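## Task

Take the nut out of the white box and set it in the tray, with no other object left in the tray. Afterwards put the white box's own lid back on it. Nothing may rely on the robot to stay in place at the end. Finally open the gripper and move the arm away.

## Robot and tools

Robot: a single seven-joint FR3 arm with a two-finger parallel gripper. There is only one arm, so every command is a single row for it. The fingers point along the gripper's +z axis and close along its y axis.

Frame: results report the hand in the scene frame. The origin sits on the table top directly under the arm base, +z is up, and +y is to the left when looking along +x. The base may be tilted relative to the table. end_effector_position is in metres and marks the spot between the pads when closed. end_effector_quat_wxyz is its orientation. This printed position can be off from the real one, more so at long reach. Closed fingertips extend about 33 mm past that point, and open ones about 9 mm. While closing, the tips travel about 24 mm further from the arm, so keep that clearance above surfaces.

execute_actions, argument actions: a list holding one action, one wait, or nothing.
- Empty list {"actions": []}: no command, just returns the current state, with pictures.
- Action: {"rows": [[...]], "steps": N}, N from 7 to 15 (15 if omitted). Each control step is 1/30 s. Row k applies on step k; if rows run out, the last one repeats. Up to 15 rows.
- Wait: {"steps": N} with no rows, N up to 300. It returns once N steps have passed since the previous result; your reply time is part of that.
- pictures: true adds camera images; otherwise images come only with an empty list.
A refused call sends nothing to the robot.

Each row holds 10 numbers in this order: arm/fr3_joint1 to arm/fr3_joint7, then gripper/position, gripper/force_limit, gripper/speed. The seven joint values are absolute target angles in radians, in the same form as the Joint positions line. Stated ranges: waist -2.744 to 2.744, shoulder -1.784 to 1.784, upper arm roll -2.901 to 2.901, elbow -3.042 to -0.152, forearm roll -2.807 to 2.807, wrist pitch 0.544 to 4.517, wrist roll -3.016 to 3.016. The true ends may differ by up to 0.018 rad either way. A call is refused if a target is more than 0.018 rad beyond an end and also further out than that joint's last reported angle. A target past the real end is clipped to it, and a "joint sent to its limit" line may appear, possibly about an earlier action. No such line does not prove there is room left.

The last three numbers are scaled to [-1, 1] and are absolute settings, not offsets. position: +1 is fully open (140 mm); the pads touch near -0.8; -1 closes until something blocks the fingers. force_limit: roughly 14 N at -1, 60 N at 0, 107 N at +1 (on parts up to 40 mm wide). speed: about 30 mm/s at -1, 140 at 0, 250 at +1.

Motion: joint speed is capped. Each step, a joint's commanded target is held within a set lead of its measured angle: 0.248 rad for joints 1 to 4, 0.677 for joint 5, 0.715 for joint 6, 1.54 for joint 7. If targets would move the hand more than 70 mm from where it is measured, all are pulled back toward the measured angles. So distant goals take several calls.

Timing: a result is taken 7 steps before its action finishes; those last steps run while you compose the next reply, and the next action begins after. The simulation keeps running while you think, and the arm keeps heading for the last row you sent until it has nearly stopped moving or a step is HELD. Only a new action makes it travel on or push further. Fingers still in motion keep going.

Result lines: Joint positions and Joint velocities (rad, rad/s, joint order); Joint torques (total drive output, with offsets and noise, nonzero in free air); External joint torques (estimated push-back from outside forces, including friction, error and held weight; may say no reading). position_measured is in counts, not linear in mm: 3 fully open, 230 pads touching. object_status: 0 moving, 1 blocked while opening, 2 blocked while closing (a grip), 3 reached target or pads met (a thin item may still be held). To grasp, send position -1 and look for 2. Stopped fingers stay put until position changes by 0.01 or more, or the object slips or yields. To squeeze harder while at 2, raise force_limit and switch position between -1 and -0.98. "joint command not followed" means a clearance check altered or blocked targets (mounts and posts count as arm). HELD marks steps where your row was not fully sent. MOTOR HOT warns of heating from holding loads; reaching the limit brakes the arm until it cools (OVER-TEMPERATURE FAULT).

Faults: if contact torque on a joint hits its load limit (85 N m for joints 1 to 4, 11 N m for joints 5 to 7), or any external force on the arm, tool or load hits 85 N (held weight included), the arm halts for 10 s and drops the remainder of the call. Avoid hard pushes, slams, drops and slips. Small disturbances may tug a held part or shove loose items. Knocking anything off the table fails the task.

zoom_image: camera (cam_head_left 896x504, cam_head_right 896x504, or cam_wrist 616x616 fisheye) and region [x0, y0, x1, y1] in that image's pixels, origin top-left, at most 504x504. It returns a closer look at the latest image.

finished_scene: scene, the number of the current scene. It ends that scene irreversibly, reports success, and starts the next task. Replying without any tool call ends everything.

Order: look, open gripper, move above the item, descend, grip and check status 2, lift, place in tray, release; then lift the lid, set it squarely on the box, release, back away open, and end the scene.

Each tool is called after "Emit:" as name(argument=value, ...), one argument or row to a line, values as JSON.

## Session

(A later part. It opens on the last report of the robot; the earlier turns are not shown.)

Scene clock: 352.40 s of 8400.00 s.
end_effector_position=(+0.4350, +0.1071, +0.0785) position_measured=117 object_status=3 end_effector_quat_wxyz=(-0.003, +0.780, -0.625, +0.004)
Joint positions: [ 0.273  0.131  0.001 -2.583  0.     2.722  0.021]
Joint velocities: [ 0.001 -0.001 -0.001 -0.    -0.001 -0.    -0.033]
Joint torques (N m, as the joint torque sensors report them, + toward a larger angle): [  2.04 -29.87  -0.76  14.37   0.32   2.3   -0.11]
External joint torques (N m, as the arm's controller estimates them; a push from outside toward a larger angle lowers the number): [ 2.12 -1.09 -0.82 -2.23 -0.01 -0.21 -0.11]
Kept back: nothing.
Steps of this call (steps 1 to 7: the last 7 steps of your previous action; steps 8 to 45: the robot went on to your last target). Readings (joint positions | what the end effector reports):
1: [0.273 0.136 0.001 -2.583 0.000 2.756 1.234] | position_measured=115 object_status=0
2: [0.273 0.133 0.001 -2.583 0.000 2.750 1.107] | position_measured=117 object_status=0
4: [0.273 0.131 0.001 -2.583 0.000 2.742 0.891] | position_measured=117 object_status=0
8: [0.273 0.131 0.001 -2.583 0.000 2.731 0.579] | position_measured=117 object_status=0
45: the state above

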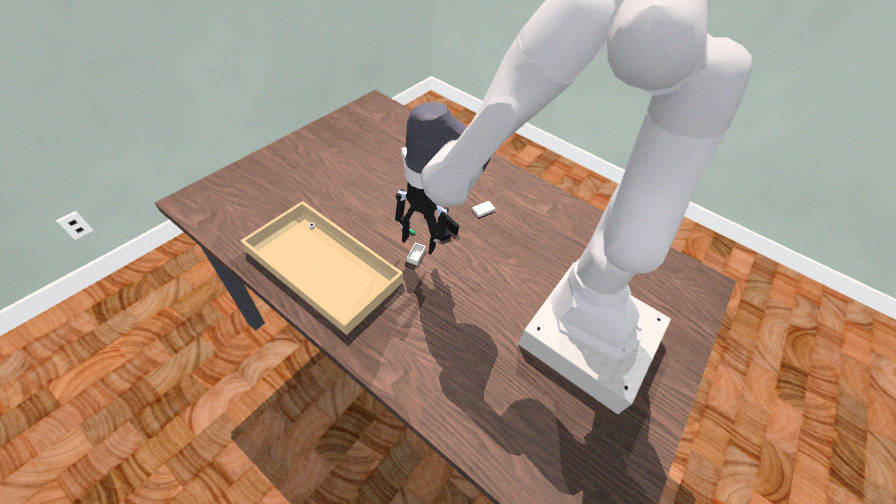

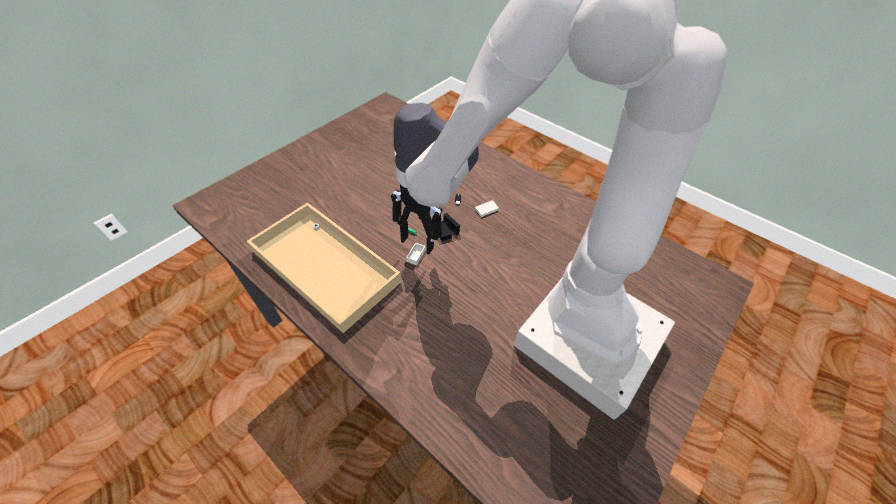

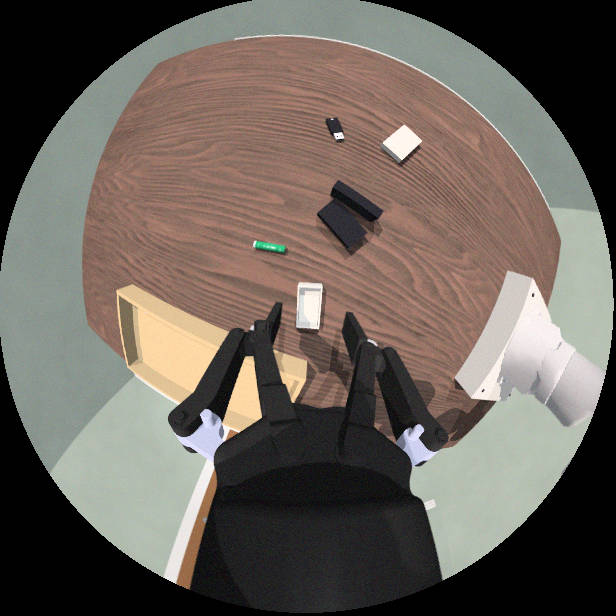

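Emit:
execute_actions(
  actions=[
    {"rows":[[0.275,0.13,0,-2.585,0,2.76,0.008,0.15,-0.6,0],[0.275,0.14,0,-2.585,0,2.78,0.008,0.15,-0.6,0],[0.275,0.15,0,-2.585,0,2.79,0.008,0.15,-0.6,0],[0.275,0.16,0,-2.585,0,2.8,0.008,0.15,-0.6,0],[0.275,0.175,0,-2.585,0,2.81,0.008,0.15,-0.6,0],[0.275,0.19,0,-2.585,0,2.82,0.008,0.15,-0.6,0],[0.275,0.205,0,-2.585,0,2.825,0.008,0.15,-0.6,0],[0.275,0.22,0,-2.585,0,2.83,0.008,0.15,-0.6,0],[0.275,0.232,0,-2.585,0,2.83,0.008,0.15,-0.6,0],[0.275,0.243,0,-2.585,0,2.83,0.008,0.15,-0.6,0]],"steps":15},
  ],
)

Emit:
execute_actions(
  actions=[
    {"steps":25},
  ],
)

Emit:
execute_actions(
  actions=[
    {"rows":[[0.275,0.243,0,-2.585,0,2.83,0.008,-0.6,-0.6,-0.3]],"steps":15},
  ],
)

Emit:
execute_actions(
  actions=[
    {"steps":40},
  ],
  pictures=true,
)

Scene clock: 353.17 s of 8400.00 s.
end_effector_position=(+0.4381, +0.1078, +0.0603) position_measured=110 object_status=0 end_effector_quat_wxyz=(-0.008, +0.783, -0.622, +0.008)
Joint positions: [ 0.273  0.185  0.001 -2.583  0.     2.791  0.012]
Joint velocities: [ 0.001  0.423 -0.001 -0.001  0.     0.222 -0.003]
Joint torques (N m, as the joint torque sensors report them, + toward a larger angle): [  1.94 -29.33  -1.27  13.64   0.34   3.1   -0.27]
External joint torques (N m, as the arm's controller estimates them; a push from outside toward a larger angle lowers the number): [ 2.07  1.17 -1.32 -1.04  0.04  0.62 -0.27]
Steps of this call (steps 1 to 15: the robot went on to your last target; steps 16 to 23: the first 8 steps of this action). Readings (joint positions | what the end effector reports):
16: [0.273 0.131 0.001 -2.584 0.000 2.727 0.013] | position_measured=117 object_status=0
17: [0.273 0.132 0.001 -2.584 0.000 2.735 0.013] | position_measured=112 object_status=0
19: [0.273 0.140 0.001 -2.584 0.000 2.754 0.013] | position_measured=110 object_status=0
23: the state above

Scene clock: 354.00 s of 8400.00 s.
end_effector_position=(+0.4282, +0.1053, +0.0378) position_measured=110 object_status=3 end_effector_quat_wxyz=(+0.000, +0.783, -0.622, +0.001)
Joint positions: [ 0.273  0.242  0.001 -2.585  0.     2.827  0.011]
Joint velocities: [ 0.001 -0.002  0.    -0.001  0.001  0.002  0.001]
Joint torques (N m, as the joint torque sensors report them, + toward a larger angle): [  1.33 -29.67  -0.46  13.5    0.26   2.99  -0.23]
External joint torques (N m, as the arm's controller estimates them; a push from outside toward a larger angle lowers the number): [ 1.33  0.82 -0.68 -1.18  0.02  0.49 -0.23]
Kept back: nothing.
Steps of this call (steps 1 to 7: the last 7 steps of your previous action; steps 8 to 25: the robot went on to your last target). Readings (joint positions | what the end effector reports):
1: [0.273 0.199 0.001 -2.583 0.000 2.798 0.012] | position_measured=110 object_status=0
2: [0.273 0.213 0.001 -2.583 0.000 2.803 0.012] | position_measured=110 object_status=0
4: [0.273 0.233 0.001 -2.585 0.000 2.810 0.012] | position_measured=110 object_status=0
8: [0.273 0.242 0.001 -2.585 0.000 2.819 0.012] | position_measured=110 object_status=3
25: the state above

Scene clock: 354.27 s of 8400.00 s.
end_effector_position=(+0.4284, +0.1053, +0.0378) position_measured=149 object_status=0 end_effector_quat_wxyz=(+0.000, +0.783, -0.622, +0.002)
Joint positions: [ 0.273  0.242  0.001 -2.585  0.     2.828  0.011]
Joint velocities: [-0.001 -0.001 -0.    -0.002  0.001  0.001 -0.001]
Joint torques (N m, as the joint torque sensors report them, + toward a larger angle): [  1.51 -30.01  -0.15  13.71   0.35   2.81  -0.24]
External joint torques (N m, as the arm's controller estimates them; a push from outside toward a larger angle lowers the number): [ 1.63  0.42 -0.27 -0.88  0.1   0.32 -0.24]
Steps of this call (steps 1 to 8: the first 8 steps of this action). Readings (joint positions | what the end effector reports):
1: [0.273 0.242 0.001 -2.585 0.000 2.827 0.011] | position_measured=110 object_status=0
2: [0.273 0.242 0.001 -2.585 0.000 2.827 0.011] | position_measured=114 object_status=0
4: [0.273 0.242 0.001 -2.585 0.000 2.828 0.011] | position_measured=125 object_status=0
8: the state above

Scene clock: 355.60 s of 8400.00 s.
end_effector_position=(+0.4286, +0.1054, +0.0380) position_measured=185 object_status=2 end_effector_quat_wxyz=(-0.000, +0.783, -0.622, +0.002)
Joint positions: [ 0.273  0.242  0.001 -2.585  0.     2.828  0.011]
Joint velocities: [ 0.001 -0.     0.001 -0.001 -0.     0.     0.001]
Joint torques (N m, as the joint torque sensors report them, + toward a larger angle): [  1.63 -29.22  -1.09  14.21   0.3    2.72  -0.13]
External joint torques (N m, as the arm's controller estimates them; a push from outside toward a larger angle lowers the number): [ 1.68  1.23 -1.27 -0.44  0.05  0.22 -0.13]
Kept back: nothing.
Steps of this call (steps 1 to 7: the last 7 steps of your previous action; steps 8 to 15: the robot went on to your last target; steps 16 to 40: nothing new was sent). Readings (joint positions | what the end effector reports):
1: [0.273 0.242 0.001 -2.585 0.000 2.828 0.011] | position_measured=154 object_status=0
2: [0.273 0.242 0.001 -2.585 0.000 2.828 0.011] | position_measured=160 object_status=0
4: [0.273 0.242 0.001 -2.585 0.000 2.828 0.011] | position_measured=172 object_status=0
8: [0.273 0.242 0.001 -2.585 0.000 2.828 0.011] | position_measured=185 object_status=0
40: the state above
The arm was judged still, so your last target was given up. Only a new action makes it travel on or press farther. Fingers that are still opening or closing keep moving.

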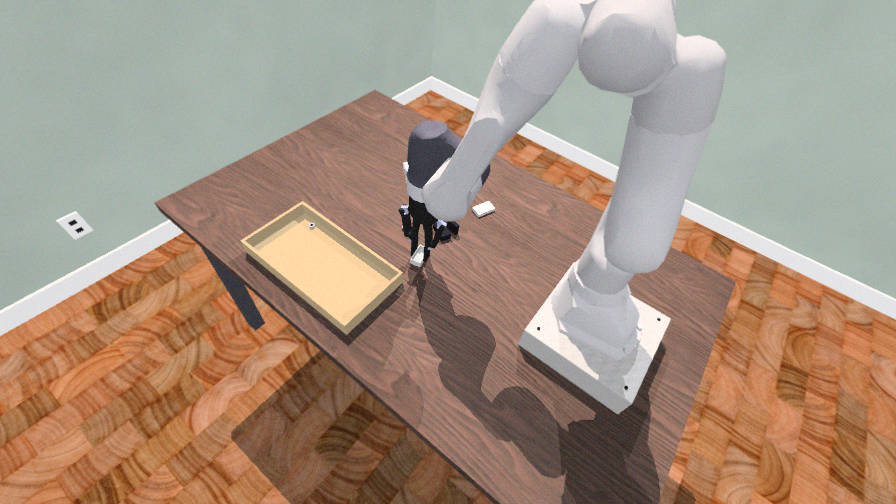

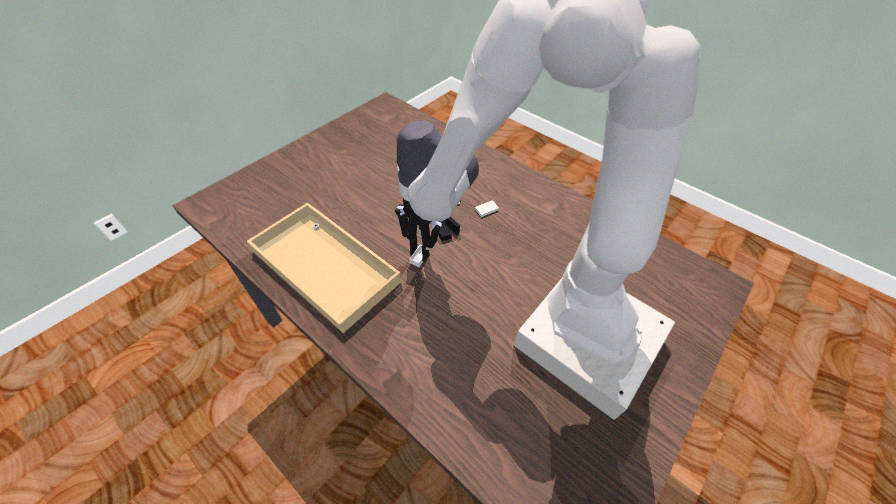

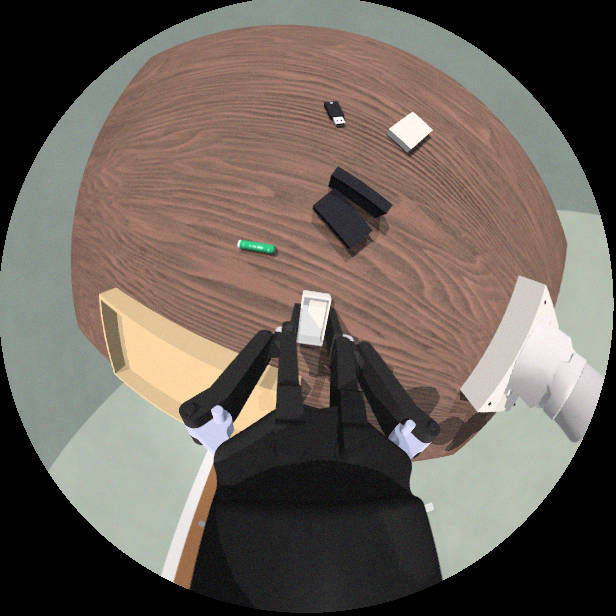

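Emit:
execute_actions(
  actions=[
    {"rows":[[0.275,0.243,0,-2.585,0,2.83,0.008,0.15,-0.6,0.3]],"steps":15},
  ],
)

Emit:
execute_actions(
  actions=[
    {"rows":[[0.275,0.243,0,-2.585,0,2.83,0.008,0.15,-0.6,0.3],[0.275,0.23,0,-2.585,0,2.79,0.008,0.15,-0.6,0.3],[0.275,0.21,0,-2.585,0,2.76,0.008,0.15,-0.6,0.3],[0.275,0.19,0,-2.585,0,2.73,0.008,0.15,-0.6,0.3],[0.275,0.16,0,-2.585,0,2.7,0.008,0.15,-0.6,0.3],[0.275,0.13,0,-2.585,0,2.68,0.008,0.15,-0.6,0.3],[0.275,0.1,0,-2.585,0,2.67,0.008,0.15,-0.6,0.3],[0.2,0.08,0,-2.585,0,2.67,0.008,0.15,-0.6,0.3],[0.12,0.08,0,-2.585,0,2.67,0.008,0.15,-0.6,0.3],[0.04,0.08,0,-2.585,0,2.67,0.008,0.15,-0.6,0.3],[-0.04,0.08,0,-2.585,0,2.67,0.008,0.15,-0.6,0.3],[-0.12,0.08,0,-2.585,0,2.67,0.008,0.15,-0.6,0.3],[-0.2,0.08,0,-2.585,0,2.67,0.008,0.15,-0.6,0.3],[-0.3,0.08,0,-2.585,0,2.69,0.008,0.15,-0.6,0.3],[-0.38,0.08,0,-2.585,0,2.71,0.008,0.15,-0.6,0.3]],"steps":15},
  ],
)

Emit:
execute_actions(
  actions=[
    {"steps":22},
  ],
)

Emit:
execute_actions(
  actions=[
    {"rows":[[-0.38,0.1,0,-2.585,0,2.74,0.008,0.15,-0.6,0],[-0.38,0.12,0,-2.585,0,2.76,0.008,0.15,-0.6,0],[-0.38,0.14,0,-2.585,0,2.78,0.008,0.15,-0.6,0],[-0.38,0.16,0,-2.585,0,2.8,0.008,0.15,-0.6,0],[-0.38,0.18,0,-2.585,0,2.815,0.008,0.15,-0.6,0],[-0.38,0.2,0,-2.585,0,2.825,0.008,0.15,-0.6,0],[-0.38,0.215,0,-2.585,0,2.833,0.008,0.15,-0.6,0],[-0.38,0.23,0,-2.585,0,2.838,0.008,0.15,-0.6,0],[-0.38,0.242,0,-2.585,0,2.838,0.008,0.15,-0.6,0],[-0.38,0.251,0,-2.585,0,2.838,0.008,0.15,-0.6,0]],"steps":15},
  ],
)

Emit:
execute_actions(
  actions=[
    {"steps":25},
  ],
)

Emit:
execute_actions(
  actions=[
    {"rows":[[-0.38,0.251,0,-2.585,0,2.838,0.008,-1,-0.3,-0.3]],"steps":15},
  ],
)

Emit:
execute_actions(
  actions=[
    {"steps":40},
  ],
  pictures=true,
)

Scene clock: 356.70 s of 8400.00 s.
end_effector_position=(+0.4287, +0.1054, +0.0380) position_measured=122 object_status=0 end_effector_quat_wxyz=(-0.000, +0.783, -0.621, +0.002)
Joint positions: [ 0.273  0.242  0.001 -2.585  0.     2.828  0.011]
Joint velocities: [0.001 0.001 0.    0.001 0.    0.    0.   ]
Joint torques (N m, as the joint torque sensors report them, + toward a larger angle): [  1.35 -29.6   -0.91  14.24   0.24   2.89  -0.16]
External joint torques (N m, as the arm's controller estimates them; a push from outside toward a larger angle lowers the number): [ 1.37  0.86 -1.12 -0.45  0.    0.39 -0.16]
Steps of this call (steps 1 to 25: nothing new was sent; steps 26 to 33: the first 8 steps of this action). Readings (joint positions | what the end effector reports):
26: [0.273 0.242 0.001 -2.585 0.000 2.828 0.011] | position_measured=185 object_status=0
27: [0.273 0.242 0.001 -2.585 0.000 2.828 0.011] | position_measured=184 object_status=0
29: [0.273 0.242 0.001 -2.585 0.000 2.828 0.011] | position_measured=160 object_status=0
33: the state above

Scene clock: 357.20 s of 8400.00 s.
end_effector_position=(+0.4336, +0.1043, +0.0745) position_measured=110 object_status=3 end_effector_quat_wxyz=(-0.002, +0.782, -0.623, +0.003)
Joint positions: [ 0.262  0.139  0.006 -2.588 -0.     2.733  0.011]
Joint velocities: [-0.472 -0.774  0.115  0.011 -0.01  -0.364 -0.001]
Joint torques (N m, as the joint torque sensors report them, + toward a larger angle): [-12.2  -26.29 -10.54  16.84   0.82   2.11  -0.21]
External joint torques (N m, as the arm's controller estimates them; a push from outside toward a larger angle lowers the number): [-0.27 -1.17  0.54  0.16 -0.4  -0.39 -0.23]
Steps of this call (steps 1 to 7: the last 7 steps of your previous action; steps 8 to 15: the first 8 steps of this action). Readings (joint positions | what the end effector reports):
8: [0.273 0.242 0.001 -2.585 0.000 2.828 0.011] | position_measured=110 object_status=3
9: [0.273 0.240 0.001 -2.585 0.000 2.823 0.011] | position_measured=110 object_status=3
11: [0.273 0.225 0.001 -2.586 0.000 2.799 0.011] | position_measured=110 object_status=3
15: the state above

Scene clock: 357.93 s of 8400.00 s.
end_effector_position=(+0.4205, -0.1846, +0.1003) position_measured=110 object_status=3 end_effector_quat_wxyz=(+0.012, -0.542, +0.840, -0.020)
Joint positions: [-0.378  0.082 -0.003 -2.583 -0.     2.708  0.011]
Joint velocities: [ 0.001 -0.001  0.026 -0.001 -0.001 -0.001 -0.002]
Joint torques (N m, as the joint torque sensors report them, + toward a larger angle): [ -0.42 -28.62  -0.74  15.58   0.56   3.03  -0.11]
External joint torques (N m, as the arm's controller estimates them; a push from outside toward a larger angle lowers the number): [ 0.07 -0.47 -0.35 -2.09  0.15  0.41 -0.11]
Kept back: nothing.
Steps of this call (steps 1 to 7: the last 7 steps of your previous action; steps 8 to 22: the robot went on to your last target). Readings (joint positions | what the end effector reports):
1: [0.232 0.116 0.013 -2.586 -0.001 2.723 0.011] | position_measured=110 object_status=3
2: [0.193 0.101 0.014 -2.583 -0.001 2.717 0.011] | position_measured=110 object_status=3
4: [0.107 0.090 0.011 -2.581 -0.001 2.710 0.011] | position_measured=110 object_status=3
8: [-0.072 0.085 0.005 -2.581 -0.001 2.706 0.011] | position_measured=110 object_status=3
22: the state above

Scene clock: 358.20 s of 8400.00 s.
end_effector_position=(+0.4111, -0.1798, +0.0584) position_measured=110 object_status=3 end_effector_quat_wxyz=(+0.004, -0.543, +0.840, -0.008)
Joint positions: [-0.378  0.191 -0.001 -2.583 -0.     2.788  0.011]
Joint velocities: [-0.     0.526  0.001 -0.01   0.001  0.28   0.002]
Joint torques (N m, as the joint torque sensors report them, + toward a larger angle): [ -0.06 -32.39   0.58  14.52   0.47   3.24  -0.27]
External joint torques (N m, as the arm's controller estimates them; a push from outside toward a larger angle lowers the number): [-0.01  0.9   0.45 -1.63  0.19  0.61 -0.27]
Steps of this call (steps 1 to 8: the first 8 steps of this action). Readings (joint positions | what the end effector reports):
1: [-0.378 0.084 -0.002 -2.583 -0.000 2.712 0.011] | position_measured=110 object_status=3
2: [-0.378 0.091 -0.002 -2.583 -0.000 2.721 0.011] | position_measured=110 object_status=3
4: [-0.378 0.117 -0.001 -2.582 -0.000 2.743 0.011] | position_measured=110 object_status=3
8: the state above

Scene clock: 359.03 s of 8400.00 s.
end_effector_position=(+0.4035, -0.1765, +0.0357) position_measured=110 object_status=3 end_effector_quat_wxyz=(-0.000, -0.543, +0.840, -0.002)
Joint positions: [-0.378  0.25  -0.001 -2.586 -0.     2.835  0.011]
Joint velocities: [-0.002  0.001 -0.    -0.    -0.002  0.002 -0.   ]
Joint torques (N m, as the joint torque sensors report them, + toward a larger angle): [ -0.42 -29.46   0.38  13.39   0.41   2.9   -0.26]
External joint torques (N m, as the arm's controller estimates them; a push from outside toward a larger angle lowers the number): [-0.31  0.9   0.27 -1.05  0.16  0.41 -0.26]
Kept back: nothing.
Steps of this call (steps 1 to 7: the last 7 steps of your previous action; steps 8 to 25: the robot went on to your last target). Readings (joint positions | what the end effector reports):
1: [-0.378 0.208 -0.001 -2.583 -0.000 2.797 0.011] | position_measured=110 object_status=3
2: [-0.378 0.222 -0.001 -2.584 -0.000 2.803 0.011] | position_measured=110 object_status=3
4: [-0.378 0.242 -0.001 -2.585 -0.000 2.813 0.011] | position_measured=110 object_status=3
8: [-0.378 0.250 -0.001 -2.586 -0.000 2.824 0.011] | position_measured=110 object_status=3
25: the state above

Scene clock: 359.30 s of 8400.00 s.
end_effector_position=(+0.4037, -0.1766, +0.0357) position_measured=149 object_status=0 end_effector_quat_wxyz=(-0.000, -0.543, +0.840, -0.002)
Joint positions: [-0.378  0.25  -0.001 -2.586 -0.     2.836  0.011]
Joint velocities: [ 0.001  0.    -0.    -0.     0.     0.001  0.   ]
Joint torques (N m, as the joint torque sensors report them, + toward a larger angle): [ -0.59 -30.07   0.39  13.49   0.4    2.86  -0.26]
External joint torques (N m, as the arm's controller estimates them; a push from outside toward a larger angle lowers the number): [-0.6   0.46  0.17 -1.01  0.16  0.36 -0.26]
Steps of this call (steps 1 to 8: the first 8 steps of this action). Readings (joint positions | what the end effector reports):
1: [-0.378 0.250 -0.001 -2.586 -0.000 2.835 0.011] | position_measured=110 object_status=0
2: [-0.378 0.250 -0.001 -2.586 -0.000 2.835 0.011] | position_measured=114 object_status=0
4: [-0.378 0.250 -0.001 -2.586 -0.000 2.836 0.011] | position_measured=125 object_status=0
8: the state above

Scene clock: 360.63 s of 8400.00 s.
end_effector_position=(+0.4039, -0.1767, +0.0359) position_measured=179 object_status=2 end_effector_quat_wxyz=(+0.000, -0.543, +0.840, -0.002)
Joint positions: [-0.378  0.249 -0.001 -2.586 -0.     2.836  0.011]
Joint velocities: [-0.001 -0.001  0.     0.     0.    -0.     0.001]
Joint torques (N m, as the joint torque sensors report them, + toward a larger angle): [ -0.53 -28.51   0.06  14.18   0.38   2.83  -0.18]
External joint torques (N m, as the arm's controller estimates them; a push from outside toward a larger angle lowers the number): [-0.47  2.04 -0.11 -0.38  0.13  0.33 -0.18]
Kept back: nothing.
Steps of this call (steps 1 to 7: the last 7 steps of your previous action; steps 8 to 15: the robot went on to your last target; steps 16 to 40: nothing new was sent). Readings (joint positions | what the end effector reports):
1: [-0.378 0.250 -0.001 -2.586 -0.000 2.836 0.011] | position_measured=154 object_status=0
2: [-0.378 0.250 -0.001 -2.586 -0.000 2.836 0.011] | position_measured=160 object_status=0
4: [-0.378 0.250 -0.001 -2.586 -0.000 2.836 0.011] | position_measured=172 object_status=0
8: [-0.378 0.249 -0.001 -2.586 -0.000 2.836 0.011] | position_measured=179 object_status=0
40: the state above
The arm was judged still, so your last target was given up. Only a new action makes it travel on or press farther. Fingers that are still opening or closing keep moving.

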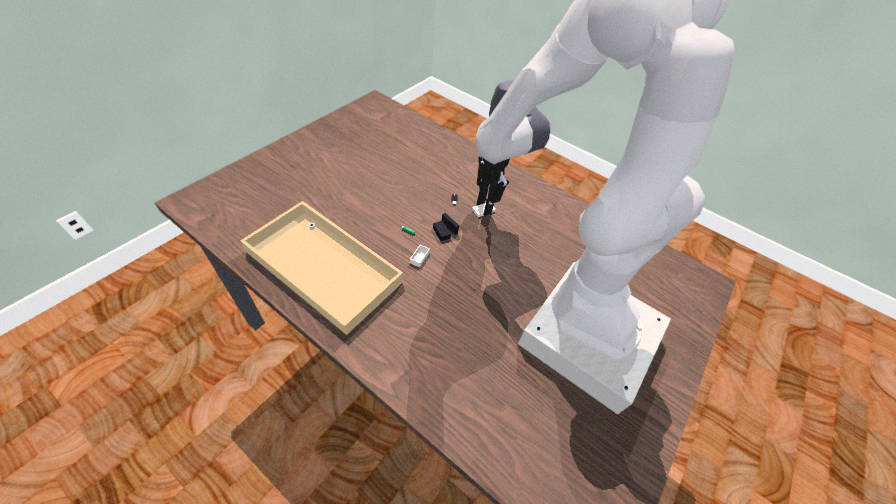

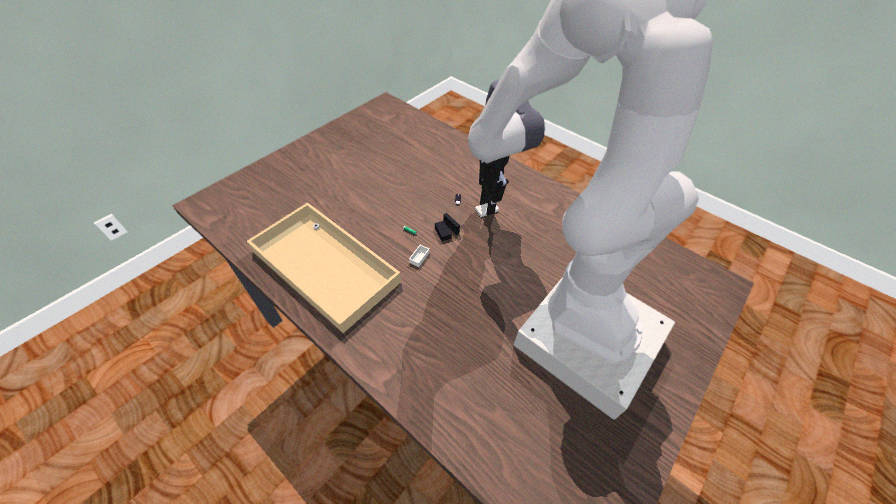

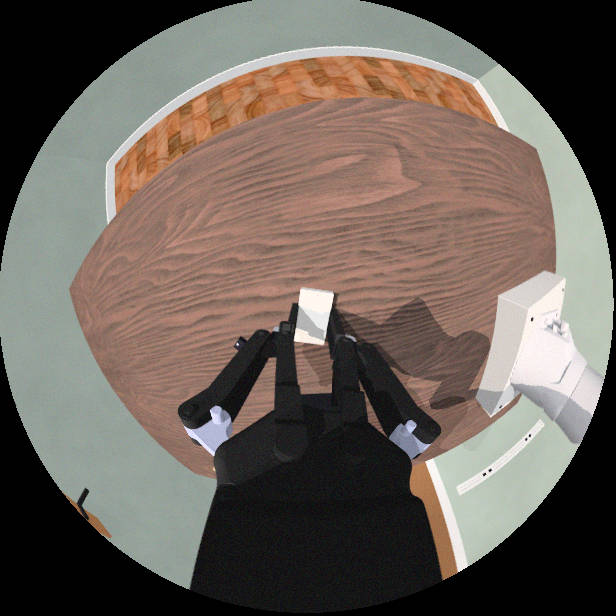

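Emit:
execute_actions(
  actions=[
    {"rows":[[-0.38,0.235,0,-2.585,0,2.81,0.008,-1,-0.3,0],[-0.38,0.21,0,-2.585,0,2.78,0.008,-1,-0.3,0],[-0.38,0.18,0,-2.587,0,2.75,0.008,-1,-0.3,0],[-0.38,0.15,0,-2.59,0,2.73,0.008,-1,-0.3,0],[-0.38,0.12,0,-2.592,0,2.71,0.008,-1,-0.3,0],[-0.35,0.1,0,-2.595,0,2.7,0.008,-1,-0.3,0],[-0.28,0.1,0,-2.595,0,2.7,0.008,-1,-0.3,0],[-0.2,0.1,0,-2.595,0,2.7,0.008,-1,-0.3,0],[-0.12,0.1,0,-2.595,0,2.7,0.008,-1,-0.3,0],[-0.04,0.1,0,-2.595,0,2.7,0.008,-1,-0.3,0],[0.04,0.1,0,-2.595,0,2.71,0.008,-1,-0.3,0],[0.12,0.1,0,-2.595,0,2.72,0.008,-1,-0.3,0],[0.19,0.1,0,-2.595,0,2.73,0.008,-1,-0.3,0],[0.24,0.1,0,-2.595,0,2.74,0.008,-1,-0.3,0],[0.275,0.1,0,-2.595,0,2.75,0.008,-1,-0.3,0]],"steps":15},
  ],
)

Emit:
execute_actions(
  actions=[
    {"steps":25},
  ],
)

Emit:
execute_actions(
  actions=[
    {"rows":[[0.275,0.11,0,-2.595,0,2.755,0.008,-1,-0.3,0],[0.275,0.12,0,-2.595,0,2.76,0.008,-1,-0.3,0],[0.275,0.13,0,-2.595,0,2.764,0.008,-1,-0.3,0],[0.275,0.14,0,-2.595,0,2.767,0.008,-1,-0.3,0],[0.275,0.15,0,-2.595,0,2.767,0.008,-1,-0.3,0],[0.275,0.158,0,-2.595,0,2.767,0.008,-1,-0.3,0],[0.275,0.165,0,-2.595,0,2.767,0.008,-1,-0.3,0],[0.275,0.17,0,-2.595,0,2.767,0.008,-1,-0.3,0]],"steps":15},
  ],
)

Emit:
execute_actions(
  actions=[
    {"steps":30},
  ],
)

Scene clock: 361.83 s of 8400.00 s.
end_effector_position=(+0.4241, -0.1650, +0.0840) position_measured=179 object_status=2 end_effector_quat_wxyz=(+0.010, -0.560, +0.828, -0.017)
Joint positions: [-0.324  0.121 -0.013 -2.59   0.001  2.749  0.011]
Joint velocities: [ 1.098 -0.364 -0.033  0.033  0.003 -0.206 -0.001]
Joint torques (N m, as the joint torque sensors report them, + toward a larger angle): [ 12.76 -20.97   9.31  12.09   0.07   1.15  -0.11]
External joint torques (N m, as the arm's controller estimates them; a push from outside toward a larger angle lowers the number): [ 1.6  -1.44 -1.88  1.2   0.7  -0.32 -0.08]
Steps of this call (steps 1 to 28: nothing new was sent; steps 29 to 36: the first 8 steps of this action). Readings (joint positions | what the end effector reports):
29: [-0.378 0.248 -0.001 -2.586 -0.000 2.833 0.011] | position_measured=179 object_status=2
30: [-0.378 0.241 -0.001 -2.586 -0.000 2.824 0.011] | position_measured=179 object_status=2
32: [-0.378 0.208 -0.001 -2.589 -0.000 2.797 0.011] | position_measured=179 object_status=2
36: the state above

Scene clock: 362.67 s of 8400.00 s.
end_effector_position=(+0.4458, +0.1099, +0.0909) position_measured=179 object_status=2 end_effector_quat_wxyz=(-0.020, +0.783, -0.621, +0.018)
Joint positions: [ 0.273  0.102  0.001 -2.593  0.     2.747  0.011]
Joint velocities: [ 0.001 -0.001 -0.003 -0.001 -0.001  0.002  0.001]
Joint torques (N m, as the joint torque sensors report them, + toward a larger angle): [  1.62 -29.39  -0.82  15.28   0.35   3.16  -0.17]
External joint torques (N m, as the arm's controller estimates them; a push from outside toward a larger angle lowers the number): [ 1.66 -1.05 -0.87 -1.83  0.01  0.53 -0.17]
Kept back: nothing.
Steps of this call (steps 1 to 7: the last 7 steps of your previous action; steps 8 to 25: the robot went on to your last target). Readings (joint positions | what the end effector reports):
1: [-0.283 0.112 -0.013 -2.590 0.001 2.744 0.011] | position_measured=179 object_status=2
2: [-0.240 0.108 -0.012 -2.589 0.001 2.740 0.011] | position_measured=179 object_status=2
4: [-0.151 0.105 -0.008 -2.589 0.001 2.737 0.011] | position_measured=179 object_status=2
8: [0.030 0.104 -0.004 -2.589 0.001 2.739 0.011] | position_measured=179 object_status=2
25: the state above

Scene clock: 362.93 s of 8400.00 s.
end_effector_position=(+0.4331, +0.1067, +0.0688) position_measured=179 object_status=2 end_effector_quat_wxyz=(-0.005, +0.784, -0.621, +0.006)
Joint positions: [ 0.273  0.153  0.001 -2.593  0.     2.76   0.011]
Joint velocities: [ 0.001  0.23   0.    -0.009  0.001  0.02   0.001]
Joint torques (N m, as the joint torque sensors report them, + toward a larger angle): [  1.39 -30.28  -1.09  14.86   0.5    3.11  -0.23]
External joint torques (N m, as the arm's controller estimates them; a push from outside toward a larger angle lowers the number): [ 1.41  0.95 -1.22 -1.98  0.19  0.41 -0.23]
Steps of this call (steps 1 to 8: the first 8 steps of this action). Readings (joint positions | what the end effector reports):
1: [0.273 0.102 0.001 -2.593 0.000 2.748 0.011] | position_measured=179 object_status=2
2: [0.273 0.105 0.001 -2.593 0.000 2.750 0.011] | position_measured=179 object_status=2
4: [0.273 0.118 0.001 -2.593 0.000 2.755 0.011] | position_measured=179 object_status=2
8: the state above

Scene clock: 363.93 s of 8400.00 s.
end_effector_position=(+0.4285, +0.1055, +0.0618) position_measured=179 object_status=2 end_effector_quat_wxyz=(+0.000, +0.784, -0.621, +0.002)
Joint positions: [ 0.273  0.169  0.001 -2.595  0.     2.764  0.011]
Joint velocities: [ 0.001 -0.001 -0.    -0.    -0.     0.001  0.002]
Joint torques (N m, as the joint torque sensors report them, + toward a larger angle): [  1.63 -28.03  -0.12  14.89   0.29   2.89  -0.26]
External joint torques (N m, as the arm's controller estimates them; a push from outside toward a larger angle lowers the number): [ 1.69  1.19 -0.23 -0.89 -0.01  0.39 -0.26]
Kept back: nothing.
Steps of this call (steps 1 to 7: the last 7 steps of your previous action; steps 8 to 30: the robot went on to your last target). Readings (joint positions | what the end effector reports):
1: [0.273 0.160 0.001 -2.594 0.000 2.761 0.011] | position_measured=179 object_status=2
2: [0.273 0.164 0.001 -2.594 0.000 2.761 0.011] | position_measured=179 object_status=2
4: [0.273 0.168 0.001 -2.595 0.000 2.761 0.011] | position_measured=179 object_status=2
8: [0.273 0.169 0.001 -2.595 0.000 2.763 0.011] | position_measured=179 object_status=2
30: the state above
The arm was judged still, so your last target was given up. Only a new action makes it travel on or press farther. Fingers that are still opening or closing keep moving.

Emit:
execute_actions(
  actions=[
    {"rows":[[0.275,0.172,0,-2.595,0,2.769,0.008,-1,-0.3,0],[0.275,0.174,0,-2.594,0,2.77,0.008,-1,-0.3,0],[0.275,0.176,0,-2.594,0,2.772,0.008,-1,-0.3,0],[0.275,0.178,0,-2.594,0,2.774,0.008,-1,-0.3,0],[0.275,0.18,0,-2.594,0,2.776,0.008,-1,-0.3,0],[0.275,0.182,0,-2.593,0,2.777,0.008,-1,-0.3,0],[0.275,0.184,0,-2.593,0,2.779,0.008,-1,-0.3,0],[0.275,0.186,0,-2.593,0,2.781,0.008,-1,-0.3,0],[0.275,0.188,0,-2.593,0,2.783,0.008,-1,-0.3,0],[0.275,0.19,0,-2.592,0,2.784,0.008,-1,-0.3,0],[0.275,0.192,0,-2.592,0,2.786,0.008,-1,-0.3,0],[0.275,0.194,0,-2.592,0,2.788,0.008,-1,-0.3,0],[0.275,0.196,0,-2.591,0,2.789,0.008,-1,-0.3,0],[0.275,0.198,0,-2.591,0,2.791,0.008,-1,-0.3,0],[0.275,0.2,0,-2.591,0,2.793,0.008,-1,-0.3,0]],"steps":15},
  ],
)

Emit:
execute_actions(
  actions=[
    {"steps":25},
  ],
)

Scene clock: 364.73 s of 8400.00 s.
end_effector_position=(+0.4270, +0.1051, +0.0575) position_measured=179 object_status=2 end_effector_quat_wxyz=(+0.002, +0.784, -0.621, +0.001)
Joint positions: [ 0.273  0.18   0.001 -2.595  0.     2.772  0.011]
Joint velocities: [ 0.     0.06  -0.001  0.001  0.     0.04   0.   ]
Joint torques (N m, as the joint torque sensors report them, + toward a larger angle): [  1.81 -29.28  -1.54  16.14   0.28   3.16  -0.16]
External joint torques (N m, as the arm's controller estimates them; a push from outside toward a larger angle lowers the number): [ 1.95  0.41 -1.58  0.48 -0.02  0.65 -0.16]
Steps of this call (steps 1 to 16: nothing new was sent; steps 17 to 24: the first 8 steps of this action). Readings (joint positions | what the end effector reports):
17: [0.273 0.169 0.001 -2.595 0.000 2.765 0.011] | position_measured=179 object_status=2
18: [0.273 0.170 0.001 -2.595 0.000 2.765 0.011] | position_measured=179 object_status=2
20: [0.273 0.172 0.001 -2.595 0.000 2.767 0.011] | position_measured=179 object_status=2
24: the state above

Scene clock: 365.57 s of 8400.00 s.
end_effector_position=(+0.4317, +0.1062, +0.0557) position_measured=179 object_status=2 end_effector_quat_wxyz=(-0.003, +0.784, -0.621, +0.004)
Joint positions: [ 0.273  0.191  0.001 -2.59   0.     2.79   0.011]
Joint velocities: [ 0.     0.    -0.001  0.     0.     0.002 -0.001]
Joint torques (N m, as the joint torque sensors report them, + toward a larger angle): [  1.56 -23.57  -0.52  14.27   0.32   3.    -0.27]
External joint torques (N m, as the arm's controller estimates them; a push from outside toward a larger angle lowers the number): [ 1.61  6.13 -0.65 -1.23  0.03  0.48 -0.26]
Kept back: nothing.
Steps of this call (steps 1 to 7: the last 7 steps of your previous action; steps 8 to 25: the robot went on to your last target). Readings (joint positions | what the end effector reports):
1: [0.273 0.182 0.001 -2.595 0.000 2.773 0.011] | position_measured=179 object_status=2
2: [0.273 0.184 0.001 -2.594 0.000 2.775 0.011] | position_measured=179 object_status=2
4: [0.273 0.186 0.001 -2.593 0.000 2.778 0.011] | position_measured=179 object_status=2
8: [0.273 0.189 0.001 -2.591 0.000 2.784 0.011] | position_measured=179 object_status=2
25: the state above

Emit:
execute_actions(
  actions=[
    {"rows":[[0.275,0.188,0,-2.591,0,2.786,0.008,-1,-0.3,-0.5],[0.275,0.188,0,-2.591,0,2.786,0.008,-1,-0.3,-0.5],[0.275,0.188,0,-2.591,0,2.786,0.008,-1,-0.3,-0.5],[0.275,0.188,0,-2.591,0,2.786,0.008,-1,-0.3,-0.5],[0.275,0.188,0,-2.591,0,2.786,0.008,-0.1,-0.3,-0.5]],"steps":15},
  ],
)

Emit:
execute_actions(
  actions=[
    {"steps":40},
  ],
  pictures=true,
)

Emit:
zoom_image(
  camera="cam_head_left",
  region=[390,225,450,275],
)

Emit:
zoom_image(
  camera="cam_wrist",
  region=[270,270,360,360],
)

Scene clock: 366.53 s of 8400.00 s.
end_effector_position=(+0.4317, +0.1062, +0.0561) position_measured=167 object_status=0 end_effector_quat_wxyz=(-0.003, +0.784, -0.621, +0.004)
Joint positions: [ 0.273  0.19   0.001 -2.59   0.     2.789  0.011]
Joint velocities: [ 0.    -0.001 -0.     0.    -0.001 -0.002 -0.   ]
Joint torques (N m, as the joint torque sensors report them, + toward a larger angle): [  1.95 -30.41  -0.8   13.66   0.44   2.19  -0.21]
External joint torques (N m, as the arm's controller estimates them; a push from outside toward a larger angle lowers the number): [ 2.07 -0.79 -0.86 -1.86  0.15 -0.34 -0.21]
Steps of this call (steps 1 to 15: the robot went on to your last target; steps 16 to 21: nothing new was sent; steps 22 to 29: the first 8 steps of this action). Readings (joint positions | what the end effector reports):
22: [0.273 0.190 0.001 -2.590 0.000 2.790 0.011] | position_measured=179 object_status=2
23: [0.273 0.190 0.001 -2.590 0.000 2.790 0.011] | position_measured=179 object_status=2
25: [0.273 0.190 0.001 -2.590 0.000 2.790 0.011] | position_measured=179 object_status=2
29: the state above

Scene clock: 367.87 s of 8400.00 s.
end_effector_position=(+0.4316, +0.1062, +0.0561) position_measured=141 object_status=3 end_effector_quat_wxyz=(-0.003, +0.784, -0.621, +0.004)
Joint positions: [ 0.273  0.189  0.001 -2.59   0.     2.788  0.011]
Joint velocities: [-0.001 -0.     0.     0.001  0.     0.001  0.001]
Joint torques (N m, as the joint torque sensors report them, + toward a larger angle): [  1.2  -30.3   -0.83  14.49   0.39   2.22  -0.22]
External joint torques (N m, as the arm's controller estimates them; a push from outside toward a larger angle lowers the number): [ 1.26 -0.59 -0.95 -1.14  0.11 -0.32 -0.22]
Kept back: nothing.
Steps of this call (steps 1 to 7: the last 7 steps of your previous action; steps 8 to 15: the robot went on to your last target; steps 16 to 40: nothing new was sent). Readings (joint positions | what the end effector reports):
1: [0.273 0.190 0.001 -2.590 0.000 2.789 0.011] | position_measured=162 object_status=0
2: [0.273 0.189 0.001 -2.590 0.000 2.789 0.011] | position_measured=157 object_status=0
4: [0.273 0.189 0.001 -2.590 0.000 2.789 0.011] | position_measured=148 object_status=0
8: [0.273 0.189 0.001 -2.590 0.000 2.789 0.011] | position_measured=141 object_status=0
40: the state above
The arm was judged still, so your last target was given up. Only a new action makes it travel on or press farther. Fingers that are still opening or closing keep moving.

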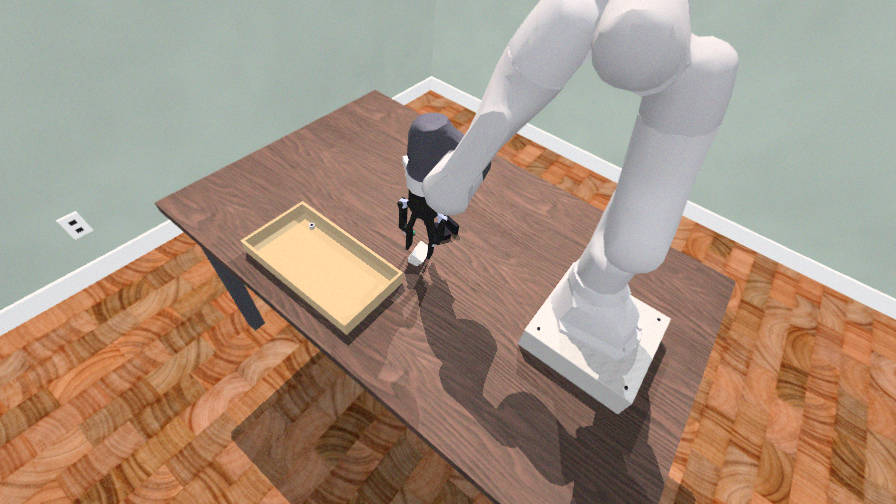

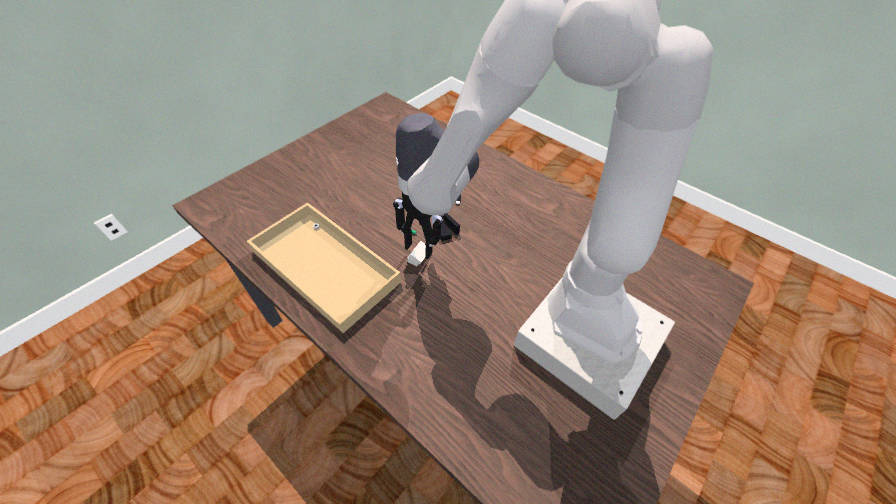

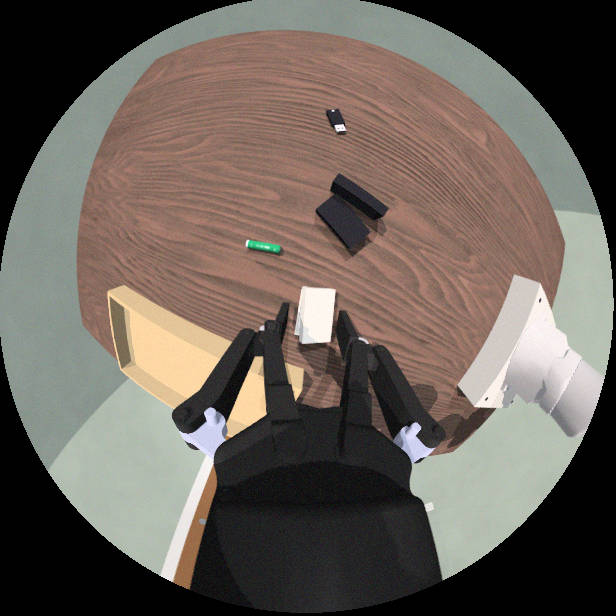

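Region (390, 225, 450, 275) of cam_head_left's 896x504 image, scaled by 8.400, with more detail than that image has.

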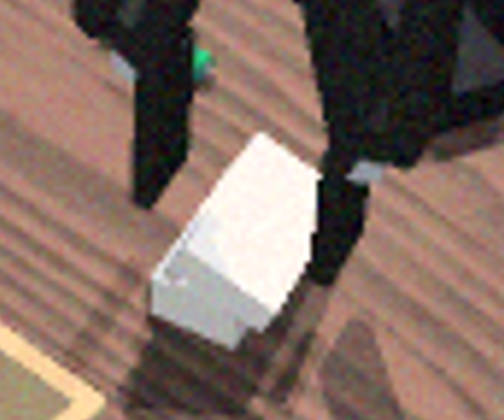

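Region (270, 270, 360, 360) of cam_wrist's 616x616 image, scaled by 5.600, with more detail than that image has.

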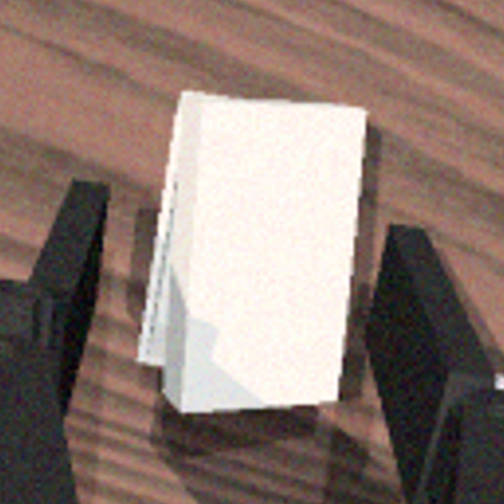

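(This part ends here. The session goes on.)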